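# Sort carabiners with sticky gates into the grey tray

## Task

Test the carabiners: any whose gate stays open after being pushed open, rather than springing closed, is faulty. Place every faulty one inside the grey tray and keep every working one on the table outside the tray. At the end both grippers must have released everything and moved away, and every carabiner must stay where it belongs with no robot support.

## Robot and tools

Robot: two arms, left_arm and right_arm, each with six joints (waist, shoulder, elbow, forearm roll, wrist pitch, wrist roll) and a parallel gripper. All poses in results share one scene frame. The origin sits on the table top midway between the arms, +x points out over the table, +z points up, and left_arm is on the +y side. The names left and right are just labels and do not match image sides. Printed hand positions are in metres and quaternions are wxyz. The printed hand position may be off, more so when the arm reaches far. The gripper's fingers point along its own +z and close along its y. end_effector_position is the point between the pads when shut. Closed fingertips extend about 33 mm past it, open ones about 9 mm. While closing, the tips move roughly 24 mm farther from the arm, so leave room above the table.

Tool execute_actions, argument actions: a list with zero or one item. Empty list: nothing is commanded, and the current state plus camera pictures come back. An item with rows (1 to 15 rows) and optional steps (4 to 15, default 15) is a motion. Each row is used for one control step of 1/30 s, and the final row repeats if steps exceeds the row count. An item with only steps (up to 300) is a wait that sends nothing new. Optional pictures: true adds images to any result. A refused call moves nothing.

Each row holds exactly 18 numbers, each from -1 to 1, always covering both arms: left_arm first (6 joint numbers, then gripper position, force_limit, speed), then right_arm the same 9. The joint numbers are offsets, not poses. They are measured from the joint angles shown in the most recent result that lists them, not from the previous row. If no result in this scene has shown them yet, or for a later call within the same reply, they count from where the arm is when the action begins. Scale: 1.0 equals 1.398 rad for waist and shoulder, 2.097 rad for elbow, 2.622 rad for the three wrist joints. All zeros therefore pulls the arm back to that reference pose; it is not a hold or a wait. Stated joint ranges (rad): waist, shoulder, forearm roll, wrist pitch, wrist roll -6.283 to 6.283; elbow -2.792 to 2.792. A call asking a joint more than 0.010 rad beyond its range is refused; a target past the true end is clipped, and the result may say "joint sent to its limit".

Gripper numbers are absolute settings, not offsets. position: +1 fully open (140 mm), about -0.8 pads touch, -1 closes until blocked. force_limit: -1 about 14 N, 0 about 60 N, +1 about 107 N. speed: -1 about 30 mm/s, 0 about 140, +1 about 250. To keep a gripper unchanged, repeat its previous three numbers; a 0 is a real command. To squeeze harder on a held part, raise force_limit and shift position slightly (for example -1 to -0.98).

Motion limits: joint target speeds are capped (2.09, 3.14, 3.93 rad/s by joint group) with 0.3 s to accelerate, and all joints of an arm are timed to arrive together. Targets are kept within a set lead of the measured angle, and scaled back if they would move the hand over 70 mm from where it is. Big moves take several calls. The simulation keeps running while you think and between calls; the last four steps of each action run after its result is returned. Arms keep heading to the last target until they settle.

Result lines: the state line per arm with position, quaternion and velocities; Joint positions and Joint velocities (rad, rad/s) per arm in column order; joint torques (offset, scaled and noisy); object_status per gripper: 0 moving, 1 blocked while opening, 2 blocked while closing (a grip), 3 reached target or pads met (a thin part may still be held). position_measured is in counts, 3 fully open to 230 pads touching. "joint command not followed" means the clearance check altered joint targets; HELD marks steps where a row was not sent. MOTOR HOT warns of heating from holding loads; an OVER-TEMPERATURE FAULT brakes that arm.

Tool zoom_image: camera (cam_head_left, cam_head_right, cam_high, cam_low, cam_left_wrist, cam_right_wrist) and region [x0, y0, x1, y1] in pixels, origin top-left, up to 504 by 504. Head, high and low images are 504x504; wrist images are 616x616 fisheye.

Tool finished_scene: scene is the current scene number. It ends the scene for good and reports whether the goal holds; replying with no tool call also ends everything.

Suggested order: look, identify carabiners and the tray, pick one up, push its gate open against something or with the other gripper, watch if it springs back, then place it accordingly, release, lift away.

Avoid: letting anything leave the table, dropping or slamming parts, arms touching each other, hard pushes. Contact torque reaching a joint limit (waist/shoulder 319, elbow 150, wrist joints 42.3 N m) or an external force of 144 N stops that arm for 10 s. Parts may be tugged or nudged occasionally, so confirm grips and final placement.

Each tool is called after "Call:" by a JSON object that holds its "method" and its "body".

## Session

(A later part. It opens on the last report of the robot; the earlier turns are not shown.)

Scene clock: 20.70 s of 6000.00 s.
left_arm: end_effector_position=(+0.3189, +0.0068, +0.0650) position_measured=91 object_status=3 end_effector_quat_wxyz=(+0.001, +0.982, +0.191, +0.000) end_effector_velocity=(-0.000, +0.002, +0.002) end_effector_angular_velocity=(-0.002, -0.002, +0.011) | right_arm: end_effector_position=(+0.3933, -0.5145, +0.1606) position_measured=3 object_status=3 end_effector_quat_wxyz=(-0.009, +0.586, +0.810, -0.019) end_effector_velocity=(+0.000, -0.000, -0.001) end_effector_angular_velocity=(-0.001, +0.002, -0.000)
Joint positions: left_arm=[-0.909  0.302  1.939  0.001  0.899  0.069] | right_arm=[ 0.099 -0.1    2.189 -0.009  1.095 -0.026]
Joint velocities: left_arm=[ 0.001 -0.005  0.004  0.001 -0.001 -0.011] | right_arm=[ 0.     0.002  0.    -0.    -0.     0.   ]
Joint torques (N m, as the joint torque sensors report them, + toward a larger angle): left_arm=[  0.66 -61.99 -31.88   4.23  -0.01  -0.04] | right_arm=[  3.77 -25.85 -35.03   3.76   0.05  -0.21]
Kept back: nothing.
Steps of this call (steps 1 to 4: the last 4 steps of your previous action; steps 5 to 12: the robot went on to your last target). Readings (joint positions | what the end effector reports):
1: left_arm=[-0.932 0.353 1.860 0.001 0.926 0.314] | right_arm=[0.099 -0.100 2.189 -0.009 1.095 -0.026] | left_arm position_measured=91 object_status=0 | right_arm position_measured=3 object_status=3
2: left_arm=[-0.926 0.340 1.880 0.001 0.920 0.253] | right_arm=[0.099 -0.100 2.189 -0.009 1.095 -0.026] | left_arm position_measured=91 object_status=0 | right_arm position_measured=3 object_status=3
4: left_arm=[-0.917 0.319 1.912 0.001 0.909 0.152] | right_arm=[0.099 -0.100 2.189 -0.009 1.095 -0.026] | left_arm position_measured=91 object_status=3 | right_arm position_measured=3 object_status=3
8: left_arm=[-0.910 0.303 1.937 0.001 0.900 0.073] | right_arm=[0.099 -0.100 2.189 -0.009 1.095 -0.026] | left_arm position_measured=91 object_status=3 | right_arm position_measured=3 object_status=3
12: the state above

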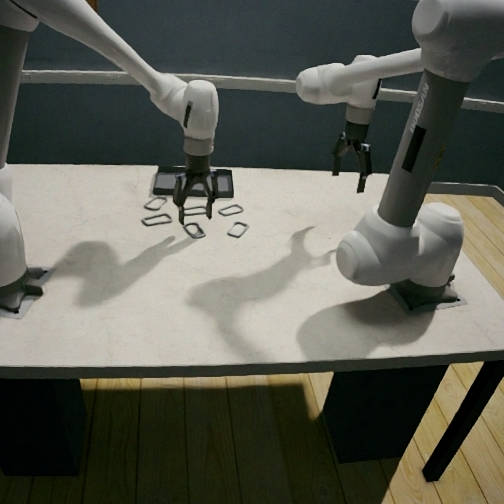

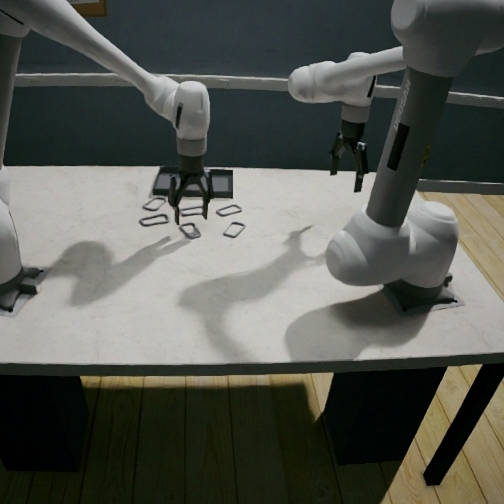

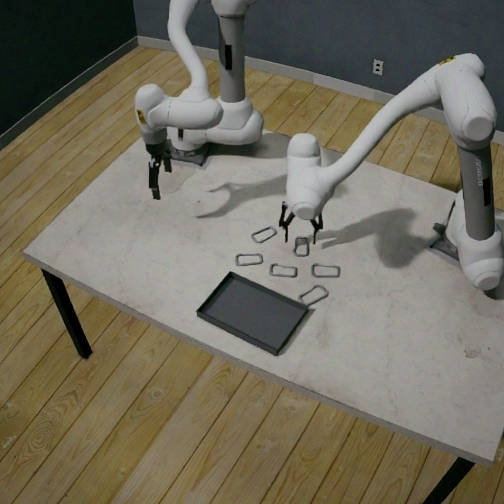

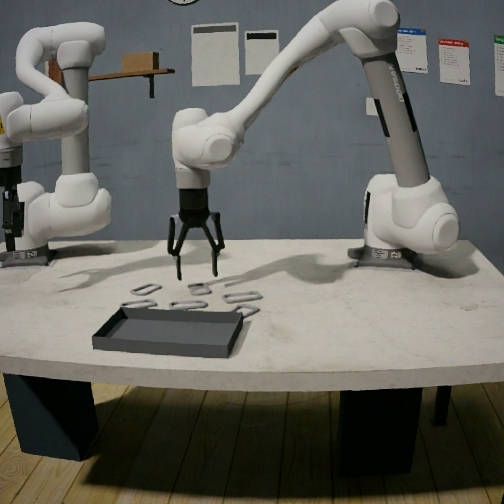

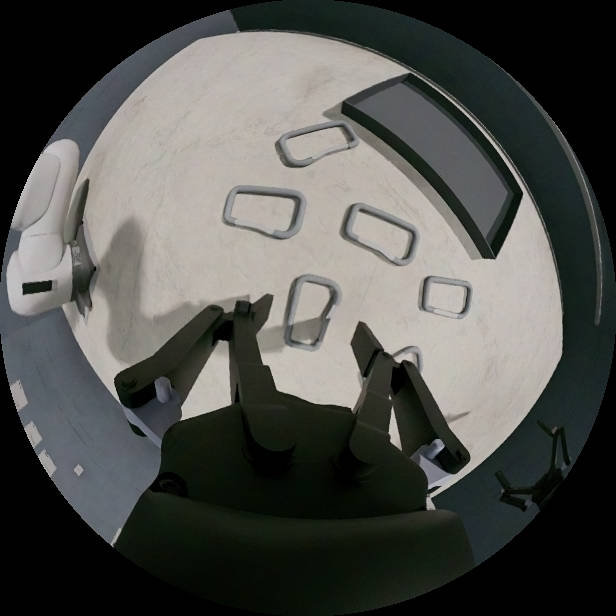

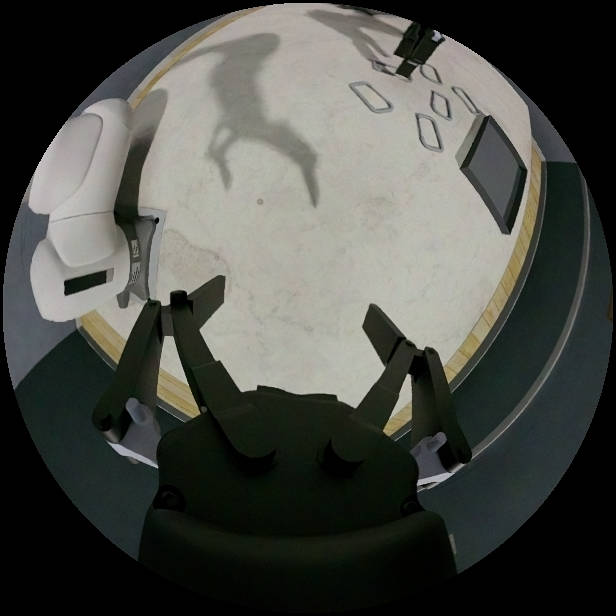

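Call:
{"method": "execute_actions", "body": {"actions": [{"rows":[[0,0.0208,0.0089,0,-0.0177,0,0.3,-0.3,0,0,0,0,0,0,0,1,0,0]],"steps":15}]}}

Call:
{"method": "execute_actions", "body": {"actions": [{"rows":[[0,0,0,0,0,0,-0.2,-0.3,0,0,0,0,0,0,0,1,0,0]],"steps":14}]}}

Call:
{"method": "execute_actions", "body": {"actions": [{"rows":[[0,0,0,0,0,0,-0.48,-0.3,-0.5,0,0,0,0,0,0,1,0,0],[0,0,0,0,0,0,-0.48,-0.3,-0.5,0,0,0,0,0,0,1,0,0],[0,-0.001,-0.0003,0,0.0005,0,-0.48,-0.3,-0.5,0,0,0,0,0,0,1,0,0],[0,-0.002,-0.0006,0,0.001,0,-0.48,-0.3,-0.5,0,0,0,0,0,0,1,0,0]],"steps":15}]}}

Call:
{"method": "execute_actions", "body": {"actions": [{"steps":6}], "pictures": true}}

Call:
{"method": "zoom_image", "body": {"camera": "cam_left_wrist", "region": [260, 250, 380, 370]}}

Scene clock: 21.43 s of 6000.00 s.
left_arm: end_effector_position=(+0.3188, +0.0071, +0.0392) position_measured=91 object_status=3 end_effector_quat_wxyz=(+0.000, +0.982, +0.191, +0.000) end_effector_velocity=(-0.001, -0.000, -0.003) end_effector_angular_velocity=(-0.001, -0.000, -0.001) | right_arm: end_effector_position=(+0.3933, -0.5145, +0.1606) position_measured=3 object_status=3 end_effector_quat_wxyz=(-0.009, +0.586, +0.810, -0.019) end_effector_velocity=(-0.000, -0.000, +0.001) end_effector_angular_velocity=(+0.000, -0.001, +0.000)
Joint positions: left_arm=[-0.909  0.331  1.957  0.001  0.853  0.069] | right_arm=[ 0.099 -0.1    2.189 -0.009  1.095 -0.026]
Joint velocities: left_arm=[-0.001  0.003  0.003 -0.001 -0.007  0.   ] | right_arm=[-0.    -0.002  0.    -0.     0.    -0.   ]
Joint torques (N m, as the joint torque sensors report them, + toward a larger angle): left_arm=[  1.51 -63.64 -28.8    4.17   0.23   0.09] | right_arm=[  2.58 -27.58 -34.17   3.82  -0.21  -0.19]
Steps of this call (steps 1 to 11: the robot went on to your last target; steps 12 to 22: the first 11 steps of this action). Readings (joint positions | what the end effector reports):
12: left_arm=[-0.909 0.302 1.939 0.001 0.899 0.068] | right_arm=[0.099 -0.100 2.189 -0.009 1.095 -0.026] | left_arm position_measured=91 object_status=3 | right_arm position_measured=3 object_status=3
13: left_arm=[-0.909 0.304 1.941 0.001 0.894 0.068] | right_arm=[0.099 -0.100 2.189 -0.009 1.095 -0.026] | left_arm position_measured=91 object_status=3 | right_arm position_measured=3 object_status=3
15: left_arm=[-0.909 0.320 1.951 0.001 0.870 0.068] | right_arm=[0.099 -0.100 2.189 -0.009 1.095 -0.026] | left_arm position_measured=91 object_status=3 | right_arm position_measured=3 object_status=3
19: left_arm=[-0.909 0.330 1.956 0.001 0.855 0.068] | right_arm=[0.099 -0.100 2.189 -0.009 1.095 -0.026] | left_arm position_measured=91 object_status=3 | right_arm position_measured=3 object_status=3
22: the state above

Scene clock: 21.90 s of 6000.00 s.
left_arm: end_effector_position=(+0.3188, +0.0071, +0.0389) position_measured=153 object_status=0 end_effector_quat_wxyz=(+0.000, +0.982, +0.191, +0.000) end_effector_velocity=(+0.001, +0.001, -0.001) end_effector_angular_velocity=(+0.002, +0.001, +0.001) | right_arm: end_effector_position=(+0.3933, -0.5145, +0.1606) position_measured=3 object_status=3 end_effector_quat_wxyz=(-0.009, +0.586, +0.810, -0.019) end_effector_velocity=(+0.000, -0.000, +0.000) end_effector_angular_velocity=(+0.000, -0.001, +0.001)
Joint positions: left_arm=[-0.909  0.331  1.957  0.001  0.853  0.069] | right_arm=[ 0.099 -0.1    2.189 -0.009  1.095 -0.026]
Joint velocities: left_arm=[ 0.001  0.002  0.     0.     0.    -0.   ] | right_arm=[-0.    -0.001 -0.    -0.    -0.    -0.   ]
Joint torques (N m, as the joint torque sensors report them, + toward a larger angle): left_arm=[ -0.07 -56.2  -25.85   3.86  -0.18   0.01] | right_arm=[  4.2  -26.1  -33.92   4.12  -0.05  -0.18]
Steps of this call (steps 1 to 4: the last 4 steps of your previous action; steps 5 to 14: the first 10 steps of this action, its rows measured from where the robot was after step 4). Readings (joint positions | what the end effector reports):
4: left_arm=[-0.909 0.331 1.957 0.001 0.853 0.069] | right_arm=[0.099 -0.100 2.189 -0.009 1.095 -0.026] | left_arm position_measured=91 object_status=3 | right_arm position_measured=3 object_status=3
5: left_arm=[-0.909 0.331 1.957 0.001 0.853 0.069] | right_arm=[0.099 -0.100 2.189 -0.009 1.095 -0.026] | left_arm position_measured=91 object_status=0 | right_arm position_measured=3 object_status=3
6: left_arm=[-0.909 0.331 1.957 0.001 0.853 0.069] | right_arm=[0.099 -0.100 2.189 -0.009 1.095 -0.026] | left_arm position_measured=94 object_status=0 | right_arm position_measured=3 object_status=3
8: left_arm=[-0.909 0.331 1.957 0.001 0.853 0.069] | right_arm=[0.099 -0.100 2.189 -0.009 1.095 -0.026] | left_arm position_measured=109 object_status=0 | right_arm position_measured=3 object_status=3
12: left_arm=[-0.909 0.331 1.957 0.001 0.853 0.069] | right_arm=[0.099 -0.100 2.189 -0.009 1.095 -0.026] | left_arm position_measured=139 object_status=0 | right_arm position_measured=3 object_status=3
14: the state above

Scene clock: 22.40 s of 6000.00 s.
left_arm: end_effector_position=(+0.3189, +0.0068, +0.0409) position_measured=190 object_status=0 end_effector_quat_wxyz=(+0.001, +0.982, +0.191, +0.000) end_effector_velocity=(-0.001, -0.000, +0.002) end_effector_angular_velocity=(-0.000, -0.000, -0.002) | right_arm: end_effector_position=(+0.3933, -0.5145, +0.1606) position_measured=3 object_status=3 end_effector_quat_wxyz=(-0.009, +0.586, +0.810, -0.019) end_effector_velocity=(-0.000, -0.000, -0.000) end_effector_angular_velocity=(-0.000, -0.000, -0.001)
Joint positions: left_arm=[-0.909  0.328  1.956  0.001  0.855  0.069] | right_arm=[ 0.099 -0.1    2.189 -0.009  1.095 -0.026]
Joint velocities: left_arm=[-0.001 -0.003 -0.001 -0.     0.003  0.001] | right_arm=[-0.    -0.001  0.001 -0.    -0.     0.001]
Joint torques (N m, as the joint torque sensors report them, + toward a larger angle): left_arm=[ -0.29 -58.79 -27.58   4.09   0.16   0.01] | right_arm=[  3.5  -25.41 -34.2    3.57  -0.28  -0.29]
Steps of this call (steps 1 to 4: the last 4 steps of your previous action; steps 5 to 15: the first 11 steps of this action, its rows measured from where the robot was after step 4). Readings (joint positions | what the end effector reports):
4: left_arm=[-0.909 0.331 1.957 0.001 0.853 0.069] | right_arm=[0.099 -0.100 2.189 -0.009 1.095 -0.026] | left_arm position_measured=154 object_status=0 | right_arm position_measured=3 object_status=3
5: left_arm=[-0.909 0.331 1.957 0.001 0.853 0.069] | right_arm=[0.099 -0.100 2.189 -0.009 1.095 -0.026] | left_arm position_measured=154 object_status=0 | right_arm position_measured=3 object_status=3
6: left_arm=[-0.909 0.331 1.957 0.001 0.853 0.069] | right_arm=[0.099 -0.100 2.189 -0.009 1.095 -0.026] | left_arm position_measured=156 object_status=0 | right_arm position_measured=3 object_status=3
8: left_arm=[-0.909 0.331 1.957 0.001 0.853 0.069] | right_arm=[0.099 -0.100 2.189 -0.009 1.095 -0.026] | left_arm position_measured=165 object_status=0 | right_arm position_measured=3 object_status=3
12: left_arm=[-0.909 0.329 1.956 0.001 0.855 0.069] | right_arm=[0.099 -0.100 2.189 -0.009 1.095 -0.026] | left_arm position_measured=183 object_status=0 | right_arm position_measured=3 object_status=3
15: the state above

Scene clock: 22.60 s of 6000.00 s.
left_arm: end_effector_position=(+0.3189, +0.0068, +0.0411) position_measured=190 object_status=3 end_effector_quat_wxyz=(+0.001, +0.982, +0.191, +0.000) end_effector_velocity=(-0.000, -0.000, +0.001) end_effector_angular_velocity=(-0.001, -0.001, +0.001) | right_arm: end_effector_position=(+0.3933, -0.5145, +0.1606) position_measured=3 object_status=3 end_effector_quat_wxyz=(-0.009, +0.586, +0.810, -0.019) end_effector_velocity=(+0.000, +0.000, +0.000) end_effector_angular_velocity=(+0.000, -0.000, +0.001)
Joint positions: left_arm=[-0.909  0.328  1.956  0.001  0.856  0.069] | right_arm=[ 0.099 -0.1    2.189 -0.009  1.095 -0.026]
Joint velocities: left_arm=[-0.001 -0.002 -0.     0.     0.001 -0.001] | right_arm=[ 0.     0.    -0.     0.     0.    -0.001]
Joint torques (N m, as the joint torque sensors report them, + toward a larger angle): left_arm=[ -0.05 -62.29 -29.33   4.1    0.15   0.15] | right_arm=[  3.57 -26.45 -35.04   3.74   0.02  -0.52]
Kept back: nothing.
Steps of this call (steps 1 to 4: the last 4 steps of your previous action; steps 5 to 6: the robot went on to your last target). Readings (joint positions | what the end effector reports):
1: left_arm=[-0.909 0.328 1.956 0.001 0.855 0.069] | right_arm=[0.099 -0.100 2.189 -0.009 1.095 -0.026] | left_arm position_measured=190 object_status=0 | right_arm position_measured=3 object_status=3
2: left_arm=[-0.909 0.328 1.956 0.001 0.855 0.069] | right_arm=[0.099 -0.100 2.189 -0.009 1.095 -0.026] | left_arm position_measured=190 object_status=0 | right_arm position_measured=3 object_status=3
4: left_arm=[-0.909 0.328 1.956 0.001 0.855 0.069] | right_arm=[0.099 -0.100 2.189 -0.009 1.095 -0.026] | left_arm position_measured=190 object_status=3 | right_arm position_measured=3 object_status=3
6: the state above

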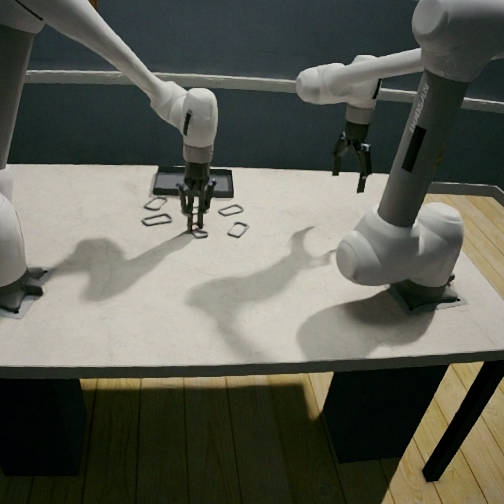

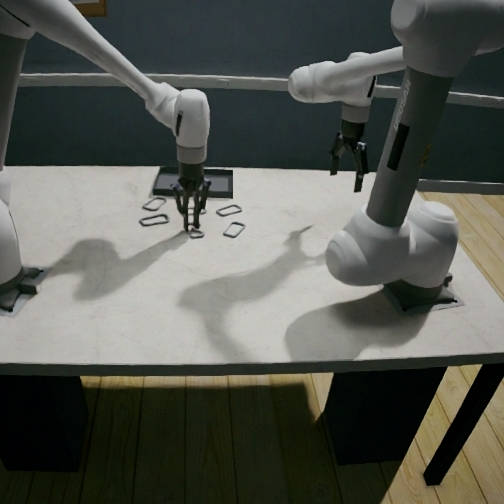

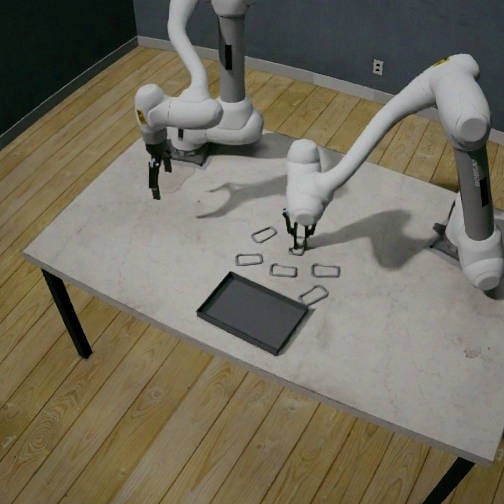

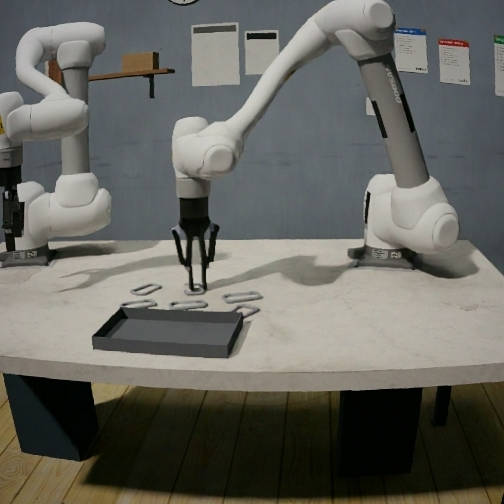

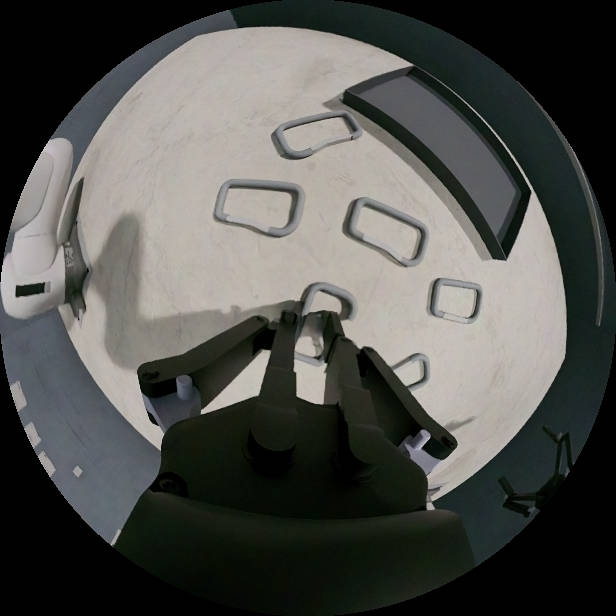

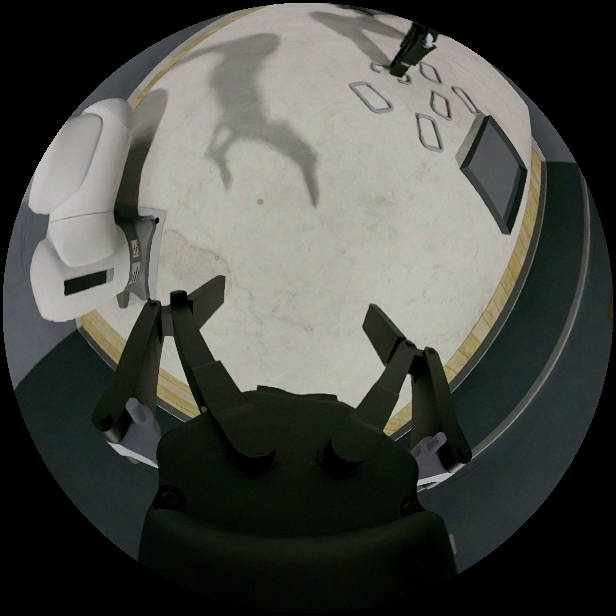

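Region (260, 250, 380, 370) of cam_left_wrist's 616x616 image, scaled by 4.200, with more detail than that image has.

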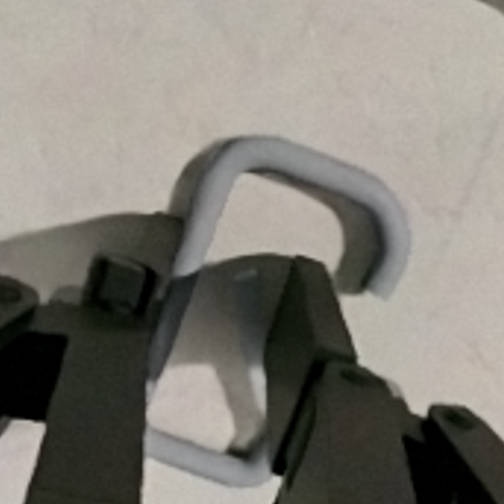

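Gate is open here. Release.

Call:
{"method": "execute_actions", "body": {"actions": [{"rows":[[0,0,0,0,0,0,0.36,-0.3,-0.3,0,0,0,0,0,0,1,0,0],[0,0,0,0,0,0,0.36,-0.3,-0.3,0,0,0,0,0,0,1,0,0],[0,0,0,0,0,0,0.36,-0.3,-0.3,0,0,0,0,0,0,1,0,0],[0,0,0,0,0,0,0.36,-0.3,-0.3,0,0,0,0,0,0,1,0,0],[0,0,0,0,0,0,0.36,-0.3,-0.3,0,0,0,0,0,0,1,0,0],[0,0,0,0,0,0,0.36,-0.3,0,0,0,0,0,0,0,1,0,0],[0,0,0,0,0,0,0.36,-0.3,0,0,0,0,0,0,0,1,0,0],[0,0,0,0,0,0,0.36,-0.3,0,0,0,0,0,0,0,1,0,0],[0,0,0,0,0,0,0.36,-0.3,0,0,0,0,0,0,0,1,0,0],[0,0,0,0,0,0,0.36,-0.3,0,0,0,0,0,0,0,1,0,0],[0,-0.019,-0.008,0,0.0165,0,0.36,-0.3,0,0,0,0,0,0,0,1,0,0]],"steps":15}]}}

Call:
{"method": "execute_actions", "body": {"actions": [{"steps":14}], "pictures": true}}

Call:
{"method": "zoom_image", "body": {"camera": "cam_left_wrist", "region": [200, 100, 500, 380]}}

Scene clock: 23.27 s of 6000.00 s.
left_arm: end_effector_position=(+0.3189, +0.0068, +0.0412) position_measured=128 object_status=0 end_effector_quat_wxyz=(+0.001, +0.982, +0.191, +0.000) end_effector_velocity=(-0.001, +0.002, +0.006) end_effector_angular_velocity=(+0.002, +0.001, -0.001) | right_arm: end_effector_position=(+0.3933, -0.5145, +0.1606) position_measured=3 object_status=3 end_effector_quat_wxyz=(-0.009, +0.586, +0.810, -0.019) end_effector_velocity=(-0.000, -0.000, +0.000) end_effector_angular_velocity=(-0.000, -0.001, +0.000)
Joint positions: left_arm=[-0.909  0.328  1.956  0.001  0.856  0.069] | right_arm=[ 0.099 -0.1    2.189 -0.009  1.095 -0.026]
Joint velocities: left_arm=[-0.    -0.01   0.    -0.     0.011  0.001] | right_arm=[-0.    -0.001  0.    -0.    -0.    -0.   ]
Joint torques (N m, as the joint torque sensors report them, + toward a larger angle): left_arm=[ -0.13 -64.27 -29.75   4.07   0.58   0.13] | right_arm=[  2.97 -26.13 -34.66   4.13   0.15  -0.39]
Steps of this call (steps 1 to 9: the robot went on to your last target; steps 10 to 20: the first 11 steps of this action). Readings (joint positions | what the end effector reports):
10: left_arm=[-0.909 0.328 1.956 0.001 0.856 0.069] | right_arm=[0.099 -0.100 2.189 -0.009 1.095 -0.026] | left_arm position_measured=190 object_status=0 | right_arm position_measured=3 object_status=3
11: left_arm=[-0.909 0.328 1.956 0.001 0.856 0.069] | right_arm=[0.099 -0.100 2.189 -0.009 1.095 -0.026] | left_arm position_measured=188 object_status=0 | right_arm position_measured=3 object_status=3
13: left_arm=[-0.909 0.328 1.956 0.001 0.856 0.069] | right_arm=[0.099 -0.100 2.189 -0.009 1.095 -0.026] | left_arm position_measured=176 object_status=0 | right_arm position_measured=3 object_status=3
17: left_arm=[-0.909 0.328 1.956 0.001 0.856 0.069] | right_arm=[0.099 -0.100 2.189 -0.009 1.095 -0.026] | left_arm position_measured=151 object_status=0 | right_arm position_measured=3 object_status=3
20: the state above

Scene clock: 23.73 s of 6000.00 s.
left_arm: end_effector_position=(+0.3188, +0.0070, +0.0648) position_measured=84 object_status=3 end_effector_quat_wxyz=(+0.001, +0.982, +0.191, +0.000) end_effector_velocity=(-0.002, -0.001, +0.001) end_effector_angular_velocity=(-0.000, +0.000, -0.002) | right_arm: end_effector_position=(+0.3933, -0.5145, +0.1606) position_measured=3 object_status=3 end_effector_quat_wxyz=(-0.009, +0.586, +0.810, -0.019) end_effector_velocity=(-0.000, +0.000, +0.001) end_effector_angular_velocity=(+0.001, -0.001, +0.000)
Joint positions: left_arm=[-0.909  0.302  1.939  0.001  0.899  0.069] | right_arm=[ 0.099 -0.1    2.189 -0.009  1.095 -0.026]
Joint velocities: left_arm=[-0.003 -0.001 -0.    -0.001  0.001 -0.001] | right_arm=[-0.    -0.001 -0.     0.     0.    -0.001]
Joint torques (N m, as the joint torque sensors report them, + toward a larger angle): left_arm=[ -0.77 -60.62 -30.52   4.25  -0.01   0.08] | right_arm=[  3.77 -26.39 -34.9    4.01   0.09  -0.2 ]
Kept back: nothing.
Steps of this call (steps 1 to 4: the last 4 steps of your previous action; steps 5 to 14: the robot went on to your last target). Readings (joint positions | what the end effector reports):
1: left_arm=[-0.909 0.326 1.955 0.001 0.860 0.069] | right_arm=[0.099 -0.100 2.189 -0.009 1.095 -0.026] | left_arm position_measured=120 object_status=0 | right_arm position_measured=3 object_status=3
2: left_arm=[-0.909 0.318 1.950 0.001 0.873 0.069] | right_arm=[0.099 -0.100 2.189 -0.009 1.095 -0.026] | left_arm position_measured=113 object_status=0 | right_arm position_measured=3 object_status=3
4: left_arm=[-0.909 0.307 1.942 0.001 0.890 0.069] | right_arm=[0.099 -0.100 2.189 -0.009 1.095 -0.026] | left_arm position_measured=97 object_status=0 | right_arm position_measured=3 object_status=3
8: left_arm=[-0.909 0.302 1.940 0.001 0.898 0.069] | right_arm=[0.099 -0.100 2.189 -0.009 1.095 -0.026] | left_arm position_measured=84 object_status=0 | right_arm position_measured=3 object_status=3
14: the state above

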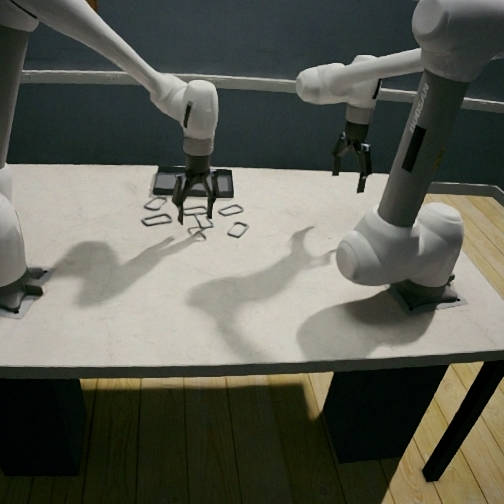

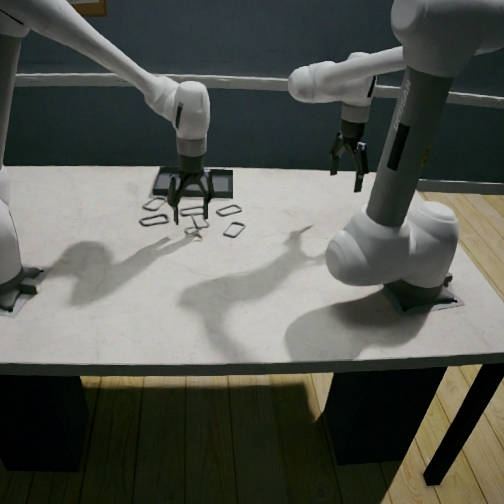

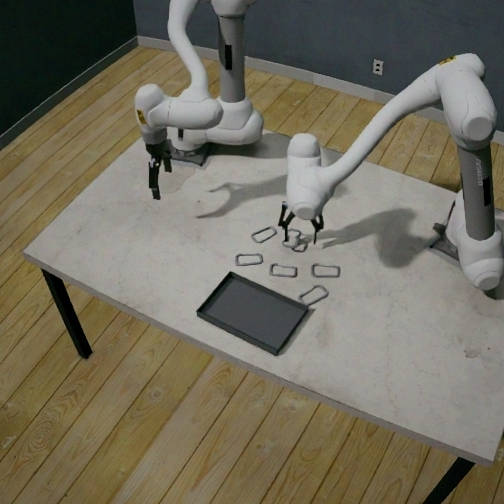

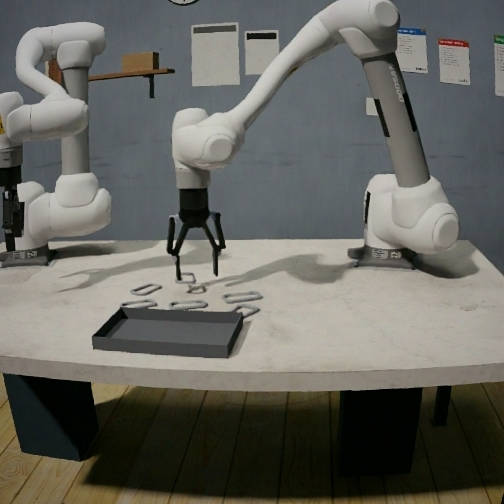

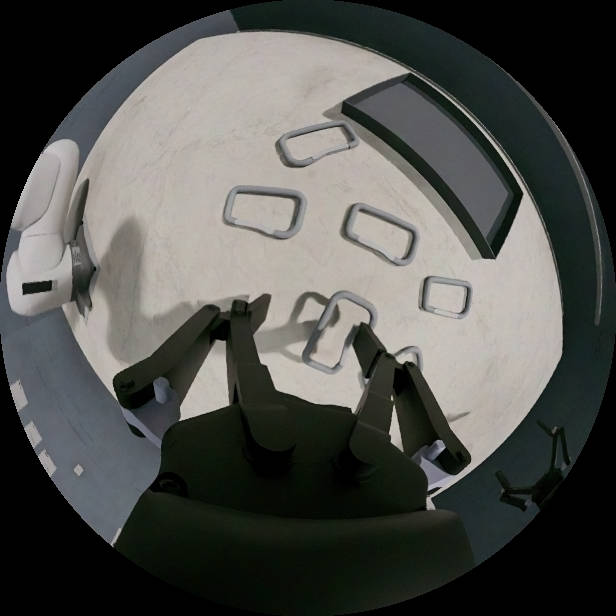

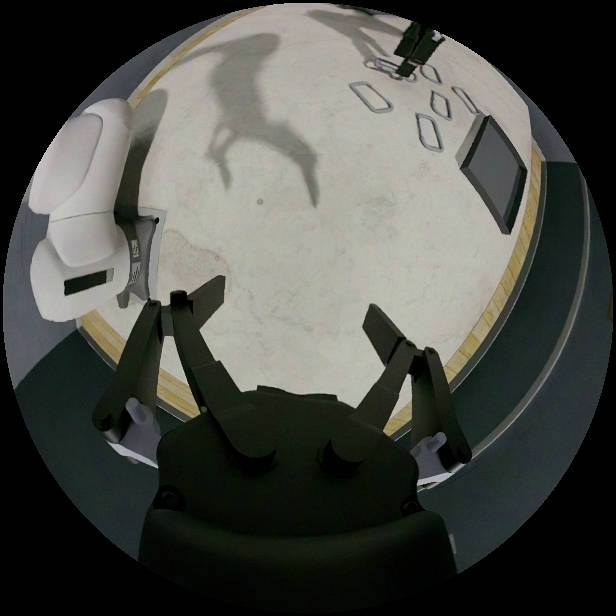

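Region (200, 100, 500, 380) of cam_left_wrist's 616x616 image, scaled by 1.680, with more detail than that image has; it fills the top 470 rows of this view, and the rest is white.

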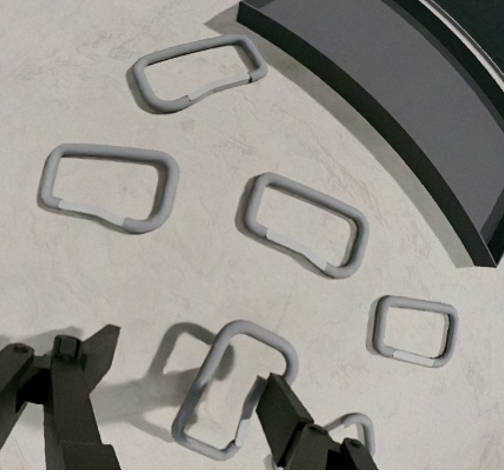

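Call:
{"method": "execute_actions", "body": {"actions": [{"rows":[[0,0.006,0.0025,0,-0.005,0,0.36,-0.3,-0.3,0,0,0,0,0,0,1,0,0],[0,0.012,0.005,0,-0.0104,0,0.36,-0.3,-0.3,0,0,0,0,0,0,1,0,0],[0,0.012,0.005,0,-0.0104,0,0.36,-0.3,-0.3,0,0,0,0,0,0,1,0,0],[0,0.012,0.005,0,-0.0104,0,0.36,-0.3,-0.3,0,0,0,0,0,0,1,0,0],[0,0.012,0.005,0,-0.0104,0,0.36,-0.3,-0.3,0,0,0,0,0,0,1,0,0],[0,0.012,0.005,0,-0.0104,0,0.36,-0.3,-0.3,0,0,0,0,0,0,1,0,0],[0,0.012,0.005,0,-0.0104,0,0.05,-0.3,-0.3,0,0,0,0,0,0,1,0,0]],"steps":15}]}}

Call:
{"method": "execute_actions", "body": {"actions": [{"steps":10}], "pictures": true}}

Call:
{"method": "zoom_image", "body": {"camera": "cam_left_wrist", "region": [240, 230, 420, 400]}}

Scene clock: 24.40 s of 6000.00 s.
left_arm: end_effector_position=(+0.3189, +0.0067, +0.0501) position_measured=103 object_status=0 end_effector_quat_wxyz=(+0.001, +0.982, +0.191, +0.000) end_effector_velocity=(+0.000, -0.000, -0.004) end_effector_angular_velocity=(+0.000, -0.000, +0.000) | right_arm: end_effector_position=(+0.3933, -0.5145, +0.1606) position_measured=3 object_status=3 end_effector_quat_wxyz=(-0.009, +0.586, +0.810, -0.019) end_effector_velocity=(+0.000, +0.000, -0.001) end_effector_angular_velocity=(-0.001, +0.003, +0.001)
Joint positions: left_arm=[-0.909  0.318  1.949  0.001  0.872  0.069] | right_arm=[ 0.099 -0.1    2.189 -0.009  1.095 -0.026]
Joint velocities: left_arm=[-0.     0.004  0.002  0.001 -0.007 -0.001] | right_arm=[ 0.     0.003 -0.    -0.    -0.    -0.001]
Joint torques (N m, as the joint torque sensors report them, + toward a larger angle): left_arm=[  0.75 -65.81 -29.49   4.16  -0.1   -0.01] | right_arm=[  4.02 -26.78 -34.43   3.91  -0.18  -0.5 ]
Steps of this call (steps 1 to 9: the robot went on to your last target; steps 10 to 20: the first 11 steps of this action). Readings (joint positions | what the end effector reports):
10: left_arm=[-0.909 0.302 1.939 0.001 0.899 0.069] | right_arm=[0.099 -0.100 2.189 -0.009 1.095 -0.026] | left_arm position_measured=84 object_status=3 | right_arm position_measured=3 object_status=3
11: left_arm=[-0.909 0.303 1.940 0.001 0.897 0.069] | right_arm=[0.099 -0.100 2.189 -0.009 1.095 -0.026] | left_arm position_measured=84 object_status=3 | right_arm position_measured=3 object_status=3
13: left_arm=[-0.909 0.311 1.945 0.001 0.884 0.069] | right_arm=[0.099 -0.100 2.189 -0.009 1.095 -0.026] | left_arm position_measured=84 object_status=3 | right_arm position_measured=3 object_status=3
17: left_arm=[-0.909 0.317 1.949 0.001 0.873 0.069] | right_arm=[0.099 -0.100 2.189 -0.009 1.095 -0.026] | left_arm position_measured=86 object_status=0 | right_arm position_measured=3 object_status=3
20: the state above

Scene clock: 24.73 s of 6000.00 s.
left_arm: end_effector_position=(+0.3189, +0.0067, +0.0498) position_measured=123 object_status=3 end_effector_quat_wxyz=(+0.001, +0.982, +0.191, +0.000) end_effector_velocity=(-0.001, -0.001, +0.001) end_effector_angular_velocity=(-0.001, -0.001, -0.003) | right_arm: end_effector_position=(+0.3933, -0.5145, +0.1606) position_measured=3 object_status=3 end_effector_quat_wxyz=(-0.009, +0.586, +0.810, -0.019) end_effector_velocity=(-0.000, -0.000, -0.000) end_effector_angular_velocity=(-0.000, +0.000, -0.000)
Joint positions: left_arm=[-0.909  0.318  1.95   0.001  0.871  0.069] | right_arm=[ 0.099 -0.1    2.189 -0.009  1.095 -0.026]
Joint velocities: left_arm=[-0.002 -0.002  0.     0.     0.     0.   ] | right_arm=[ 0.    -0.     0.    -0.     0.     0.001]
Joint torques (N m, as the joint torque sensors report them, + toward a larger angle): left_arm=[ -0.53 -63.29 -30.82   4.12   0.26   0.  ] | right_arm=[  2.86 -25.8  -35.03   3.66  -0.24  -0.39]
Kept back: nothing.
Steps of this call (steps 1 to 4: the last 4 steps of your previous action; steps 5 to 10: the robot went on to your last target). Readings (joint positions | what the end effector reports):
1: left_arm=[-0.909 0.318 1.950 0.001 0.872 0.069] | right_arm=[0.099 -0.100 2.189 -0.009 1.095 -0.026] | left_arm position_measured=109 object_status=0 | right_arm position_measured=3 object_status=3
2: left_arm=[-0.909 0.318 1.950 0.001 0.872 0.069] | right_arm=[0.099 -0.100 2.189 -0.009 1.095 -0.026] | left_arm position_measured=115 object_status=0 | right_arm position_measured=3 object_status=3
4: left_arm=[-0.909 0.318 1.950 0.001 0.872 0.069] | right_arm=[0.099 -0.100 2.189 -0.009 1.095 -0.026] | left_arm position_measured=123 object_status=0 | right_arm position_measured=3 object_status=3
8: left_arm=[-0.909 0.318 1.950 0.001 0.871 0.069] | right_arm=[0.099 -0.100 2.189 -0.009 1.095 -0.026] | left_arm position_measured=123 object_status=0 | right_arm position_measured=3 object_status=3
10: the state above

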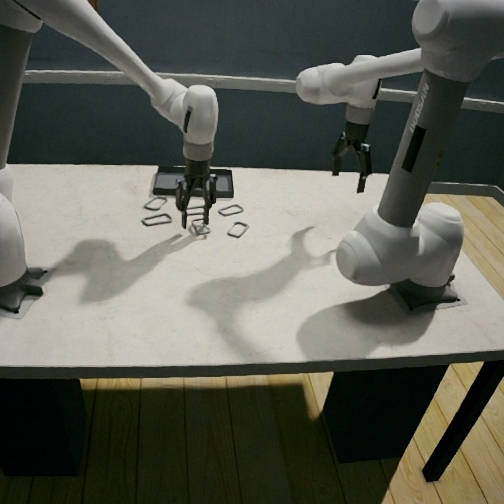

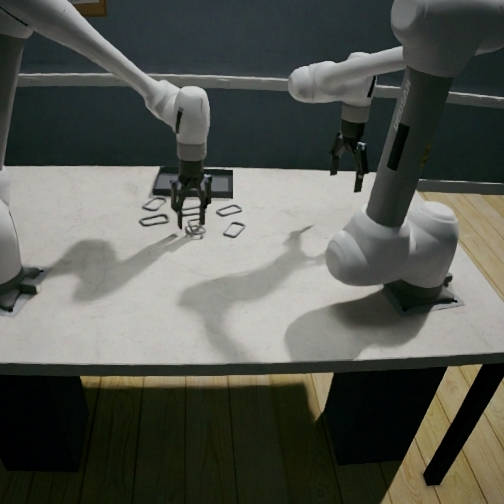

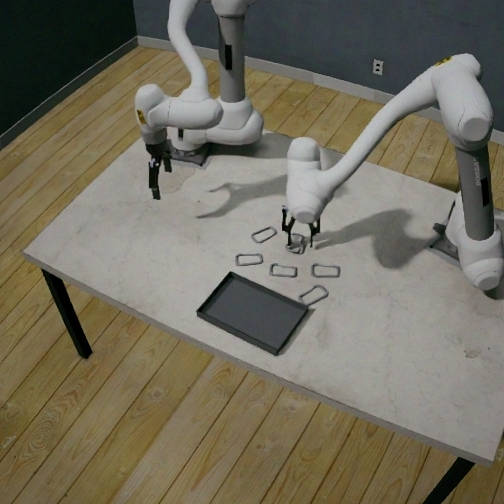

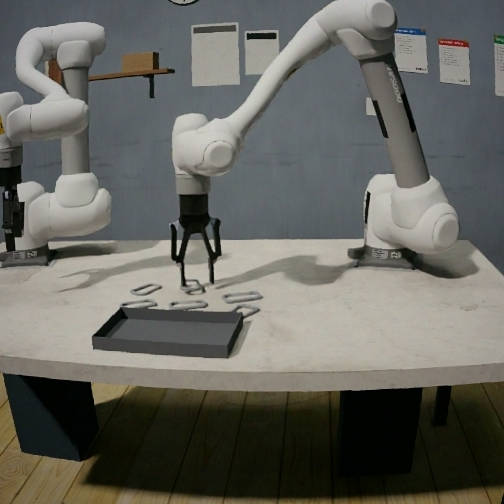

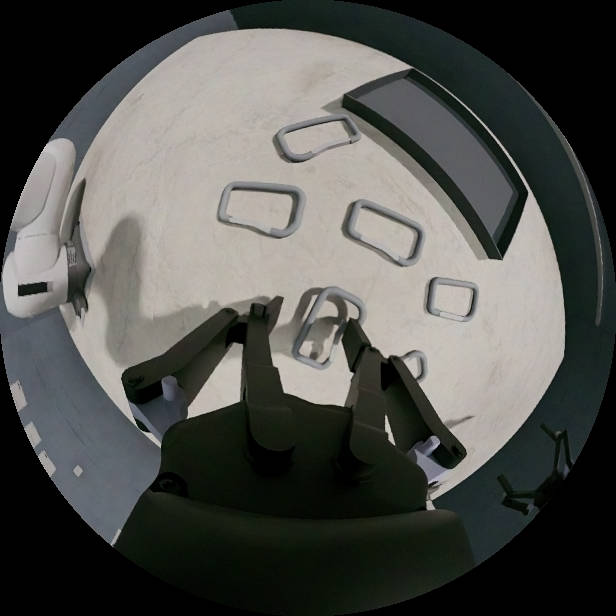

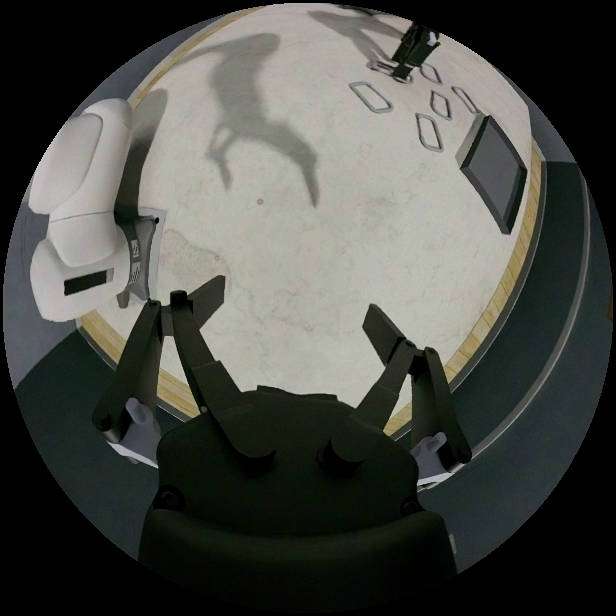

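Region (240, 230, 420, 400) of cam_left_wrist's 616x616 image, scaled by 2.800, with more detail than that image has.

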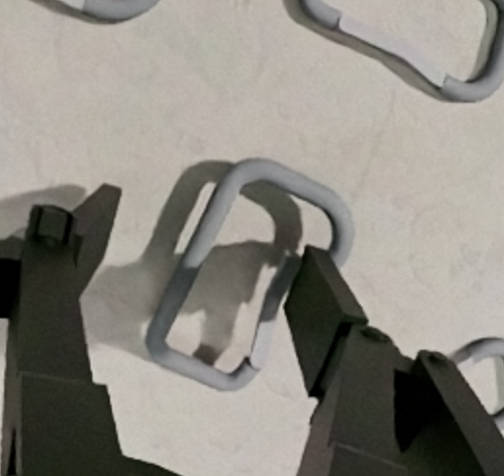

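Call:
{"method": "execute_actions", "body": {"actions": [{"rows":[[0,0,0,0,0,0,1,-0.3,1,0,0,0,0,0,0,1,0,0]],"steps":15}]}}

Call:
{"method": "execute_actions", "body": {"actions": [{"steps":8}], "pictures": true}}

Scene clock: 25.67 s of 6000.00 s.
left_arm: end_effector_position=(+0.3189, +0.0067, +0.0498) position_measured=3 object_status=0 end_effector_quat_wxyz=(+0.001, +0.982, +0.191, +0.000) end_effector_velocity=(+0.000, +0.000, -0.001) end_effector_angular_velocity=(+0.002, +0.000, +0.002) | right_arm: end_effector_position=(+0.3933, -0.5145, +0.1606) position_measured=3 object_status=3 end_effector_quat_wxyz=(-0.009, +0.586, +0.810, -0.019) end_effector_velocity=(+0.000, -0.000, -0.000) end_effector_angular_velocity=(+0.000, +0.000, +0.000)
Joint positions: left_arm=[-0.909  0.318  1.95   0.001  0.871  0.069] | right_arm=[ 0.099 -0.1    2.189 -0.009  1.095 -0.026]
Joint velocities: left_arm=[ 0.001  0.002 -0.     0.001 -0.    -0.001] | right_arm=[-0.     0.     0.    -0.    -0.    -0.001]
Joint torques (N m, as the joint torque sensors report them, + toward a larger angle): left_arm=[ -0.06 -63.33 -30.49   4.49   0.11   0.02] | right_arm=[  3.36 -26.53 -34.3    4.06   0.13  -0.35]
Steps of this call (steps 1 to 15: the robot went on to your last target; steps 16 to 17: nothing new was sent; steps 18 to 28: the first 11 steps of this action). Readings (joint positions | what the end effector reports):
18: left_arm=[-0.909 0.318 1.950 0.001 0.871 0.069] | right_arm=[0.099 -0.100 2.189 -0.009 1.095 -0.026] | left_arm position_measured=123 object_status=0 | right_arm position_measured=3 object_status=3
19: left_arm=[-0.909 0.318 1.950 0.001 0.871 0.069] | right_arm=[0.099 -0.100 2.189 -0.009 1.095 -0.026] | left_arm position_measured=118 object_status=0 | right_arm position_measured=3 object_status=3
21: left_arm=[-0.909 0.318 1.950 0.001 0.871 0.069] | right_arm=[0.099 -0.100 2.189 -0.009 1.095 -0.026] | left_arm position_measured=91 object_status=0 | right_arm position_measured=3 object_status=3
25: left_arm=[-0.909 0.318 1.950 0.001 0.871 0.069] | right_arm=[0.099 -0.100 2.189 -0.009 1.095 -0.026] | left_arm position_measured=37 object_status=0 | right_arm position_measured=3 object_status=3
28: the state above

Scene clock: 25.93 s of 6000.00 s.
left_arm: end_effector_position=(+0.3189, +0.0067, +0.0498) position_measured=3 object_status=3 end_effector_quat_wxyz=(+0.001, +0.982, +0.191, +0.000) end_effector_velocity=(-0.000, -0.000, +0.001) end_effector_angular_velocity=(-0.001, +0.000, -0.001) | right_arm: end_effector_position=(+0.3933, -0.5145, +0.1606) position_measured=3 object_status=3 end_effector_quat_wxyz=(-0.009, +0.586, +0.810, -0.019) end_effector_velocity=(+0.000, +0.000, -0.001) end_effector_angular_velocity=(-0.000, +0.001, -0.001)
Joint positions: left_arm=[-0.909  0.318  1.95   0.001  0.871  0.069] | right_arm=[ 0.099 -0.1    2.189 -0.009  1.095 -0.026]
Joint velocities: left_arm=[-0.    -0.001  0.    -0.001  0.     0.001] | right_arm=[ 0.     0.002 -0.     0.     0.     0.001]
Joint torques (N m, as the joint torque sensors report them, + toward a larger angle): left_arm=[ -0.81 -63.62 -30.43   4.14   0.09   0.01] | right_arm=[  1.89 -26.77 -34.55   3.99  -0.08  -0.05]
Kept back: nothing.
Steps of this call (steps 1 to 4: the last 4 steps of your previous action; steps 5 to 8: the robot went on to your last target). Readings (joint positions | what the end effector reports):
1: left_arm=[-0.909 0.318 1.950 0.001 0.871 0.069] | right_arm=[0.099 -0.100 2.189 -0.009 1.095 -0.026] | left_arm position_measured=3 object_status=0 | right_arm position_measured=3 object_status=3
2: left_arm=[-0.909 0.318 1.950 0.001 0.871 0.069] | right_arm=[0.099 -0.100 2.189 -0.009 1.095 -0.026] | left_arm position_measured=3 object_status=0 | right_arm position_measured=3 object_status=3
4: left_arm=[-0.909 0.318 1.950 0.001 0.871 0.069] | right_arm=[0.099 -0.100 2.189 -0.009 1.095 -0.026] | left_arm position_measured=3 object_status=0 | right_arm position_measured=3 object_status=3
8: the state above

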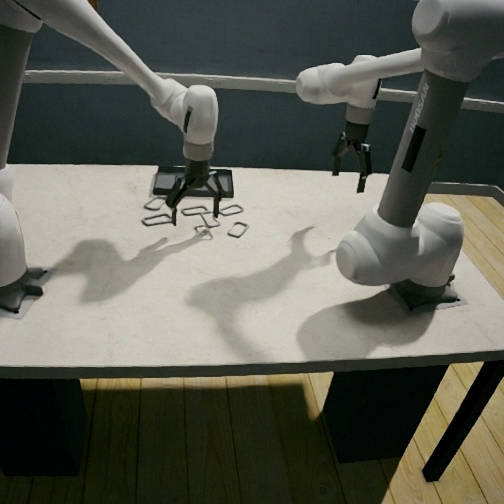

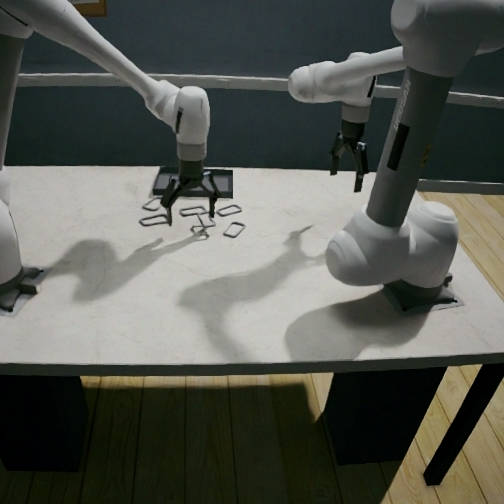

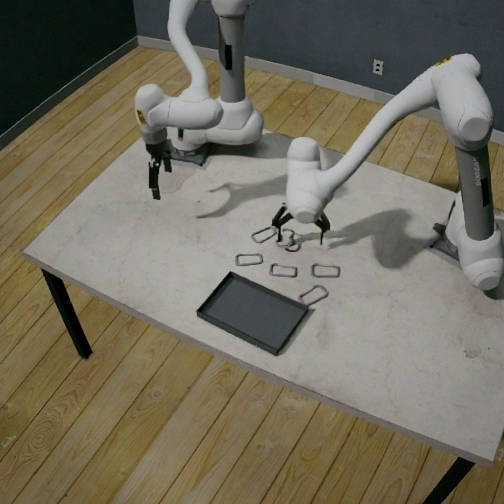

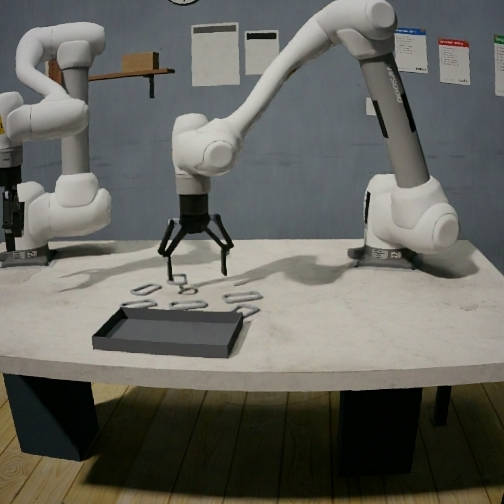

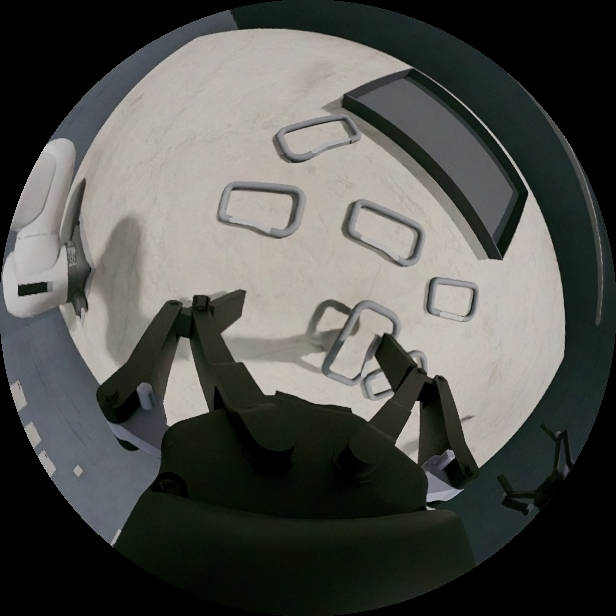

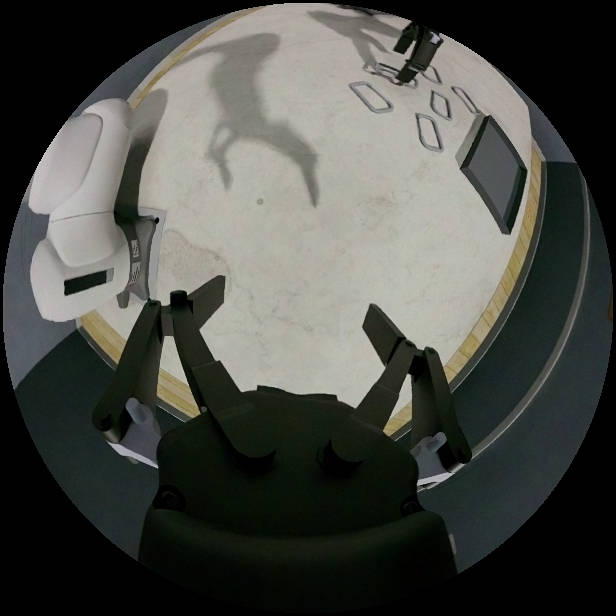

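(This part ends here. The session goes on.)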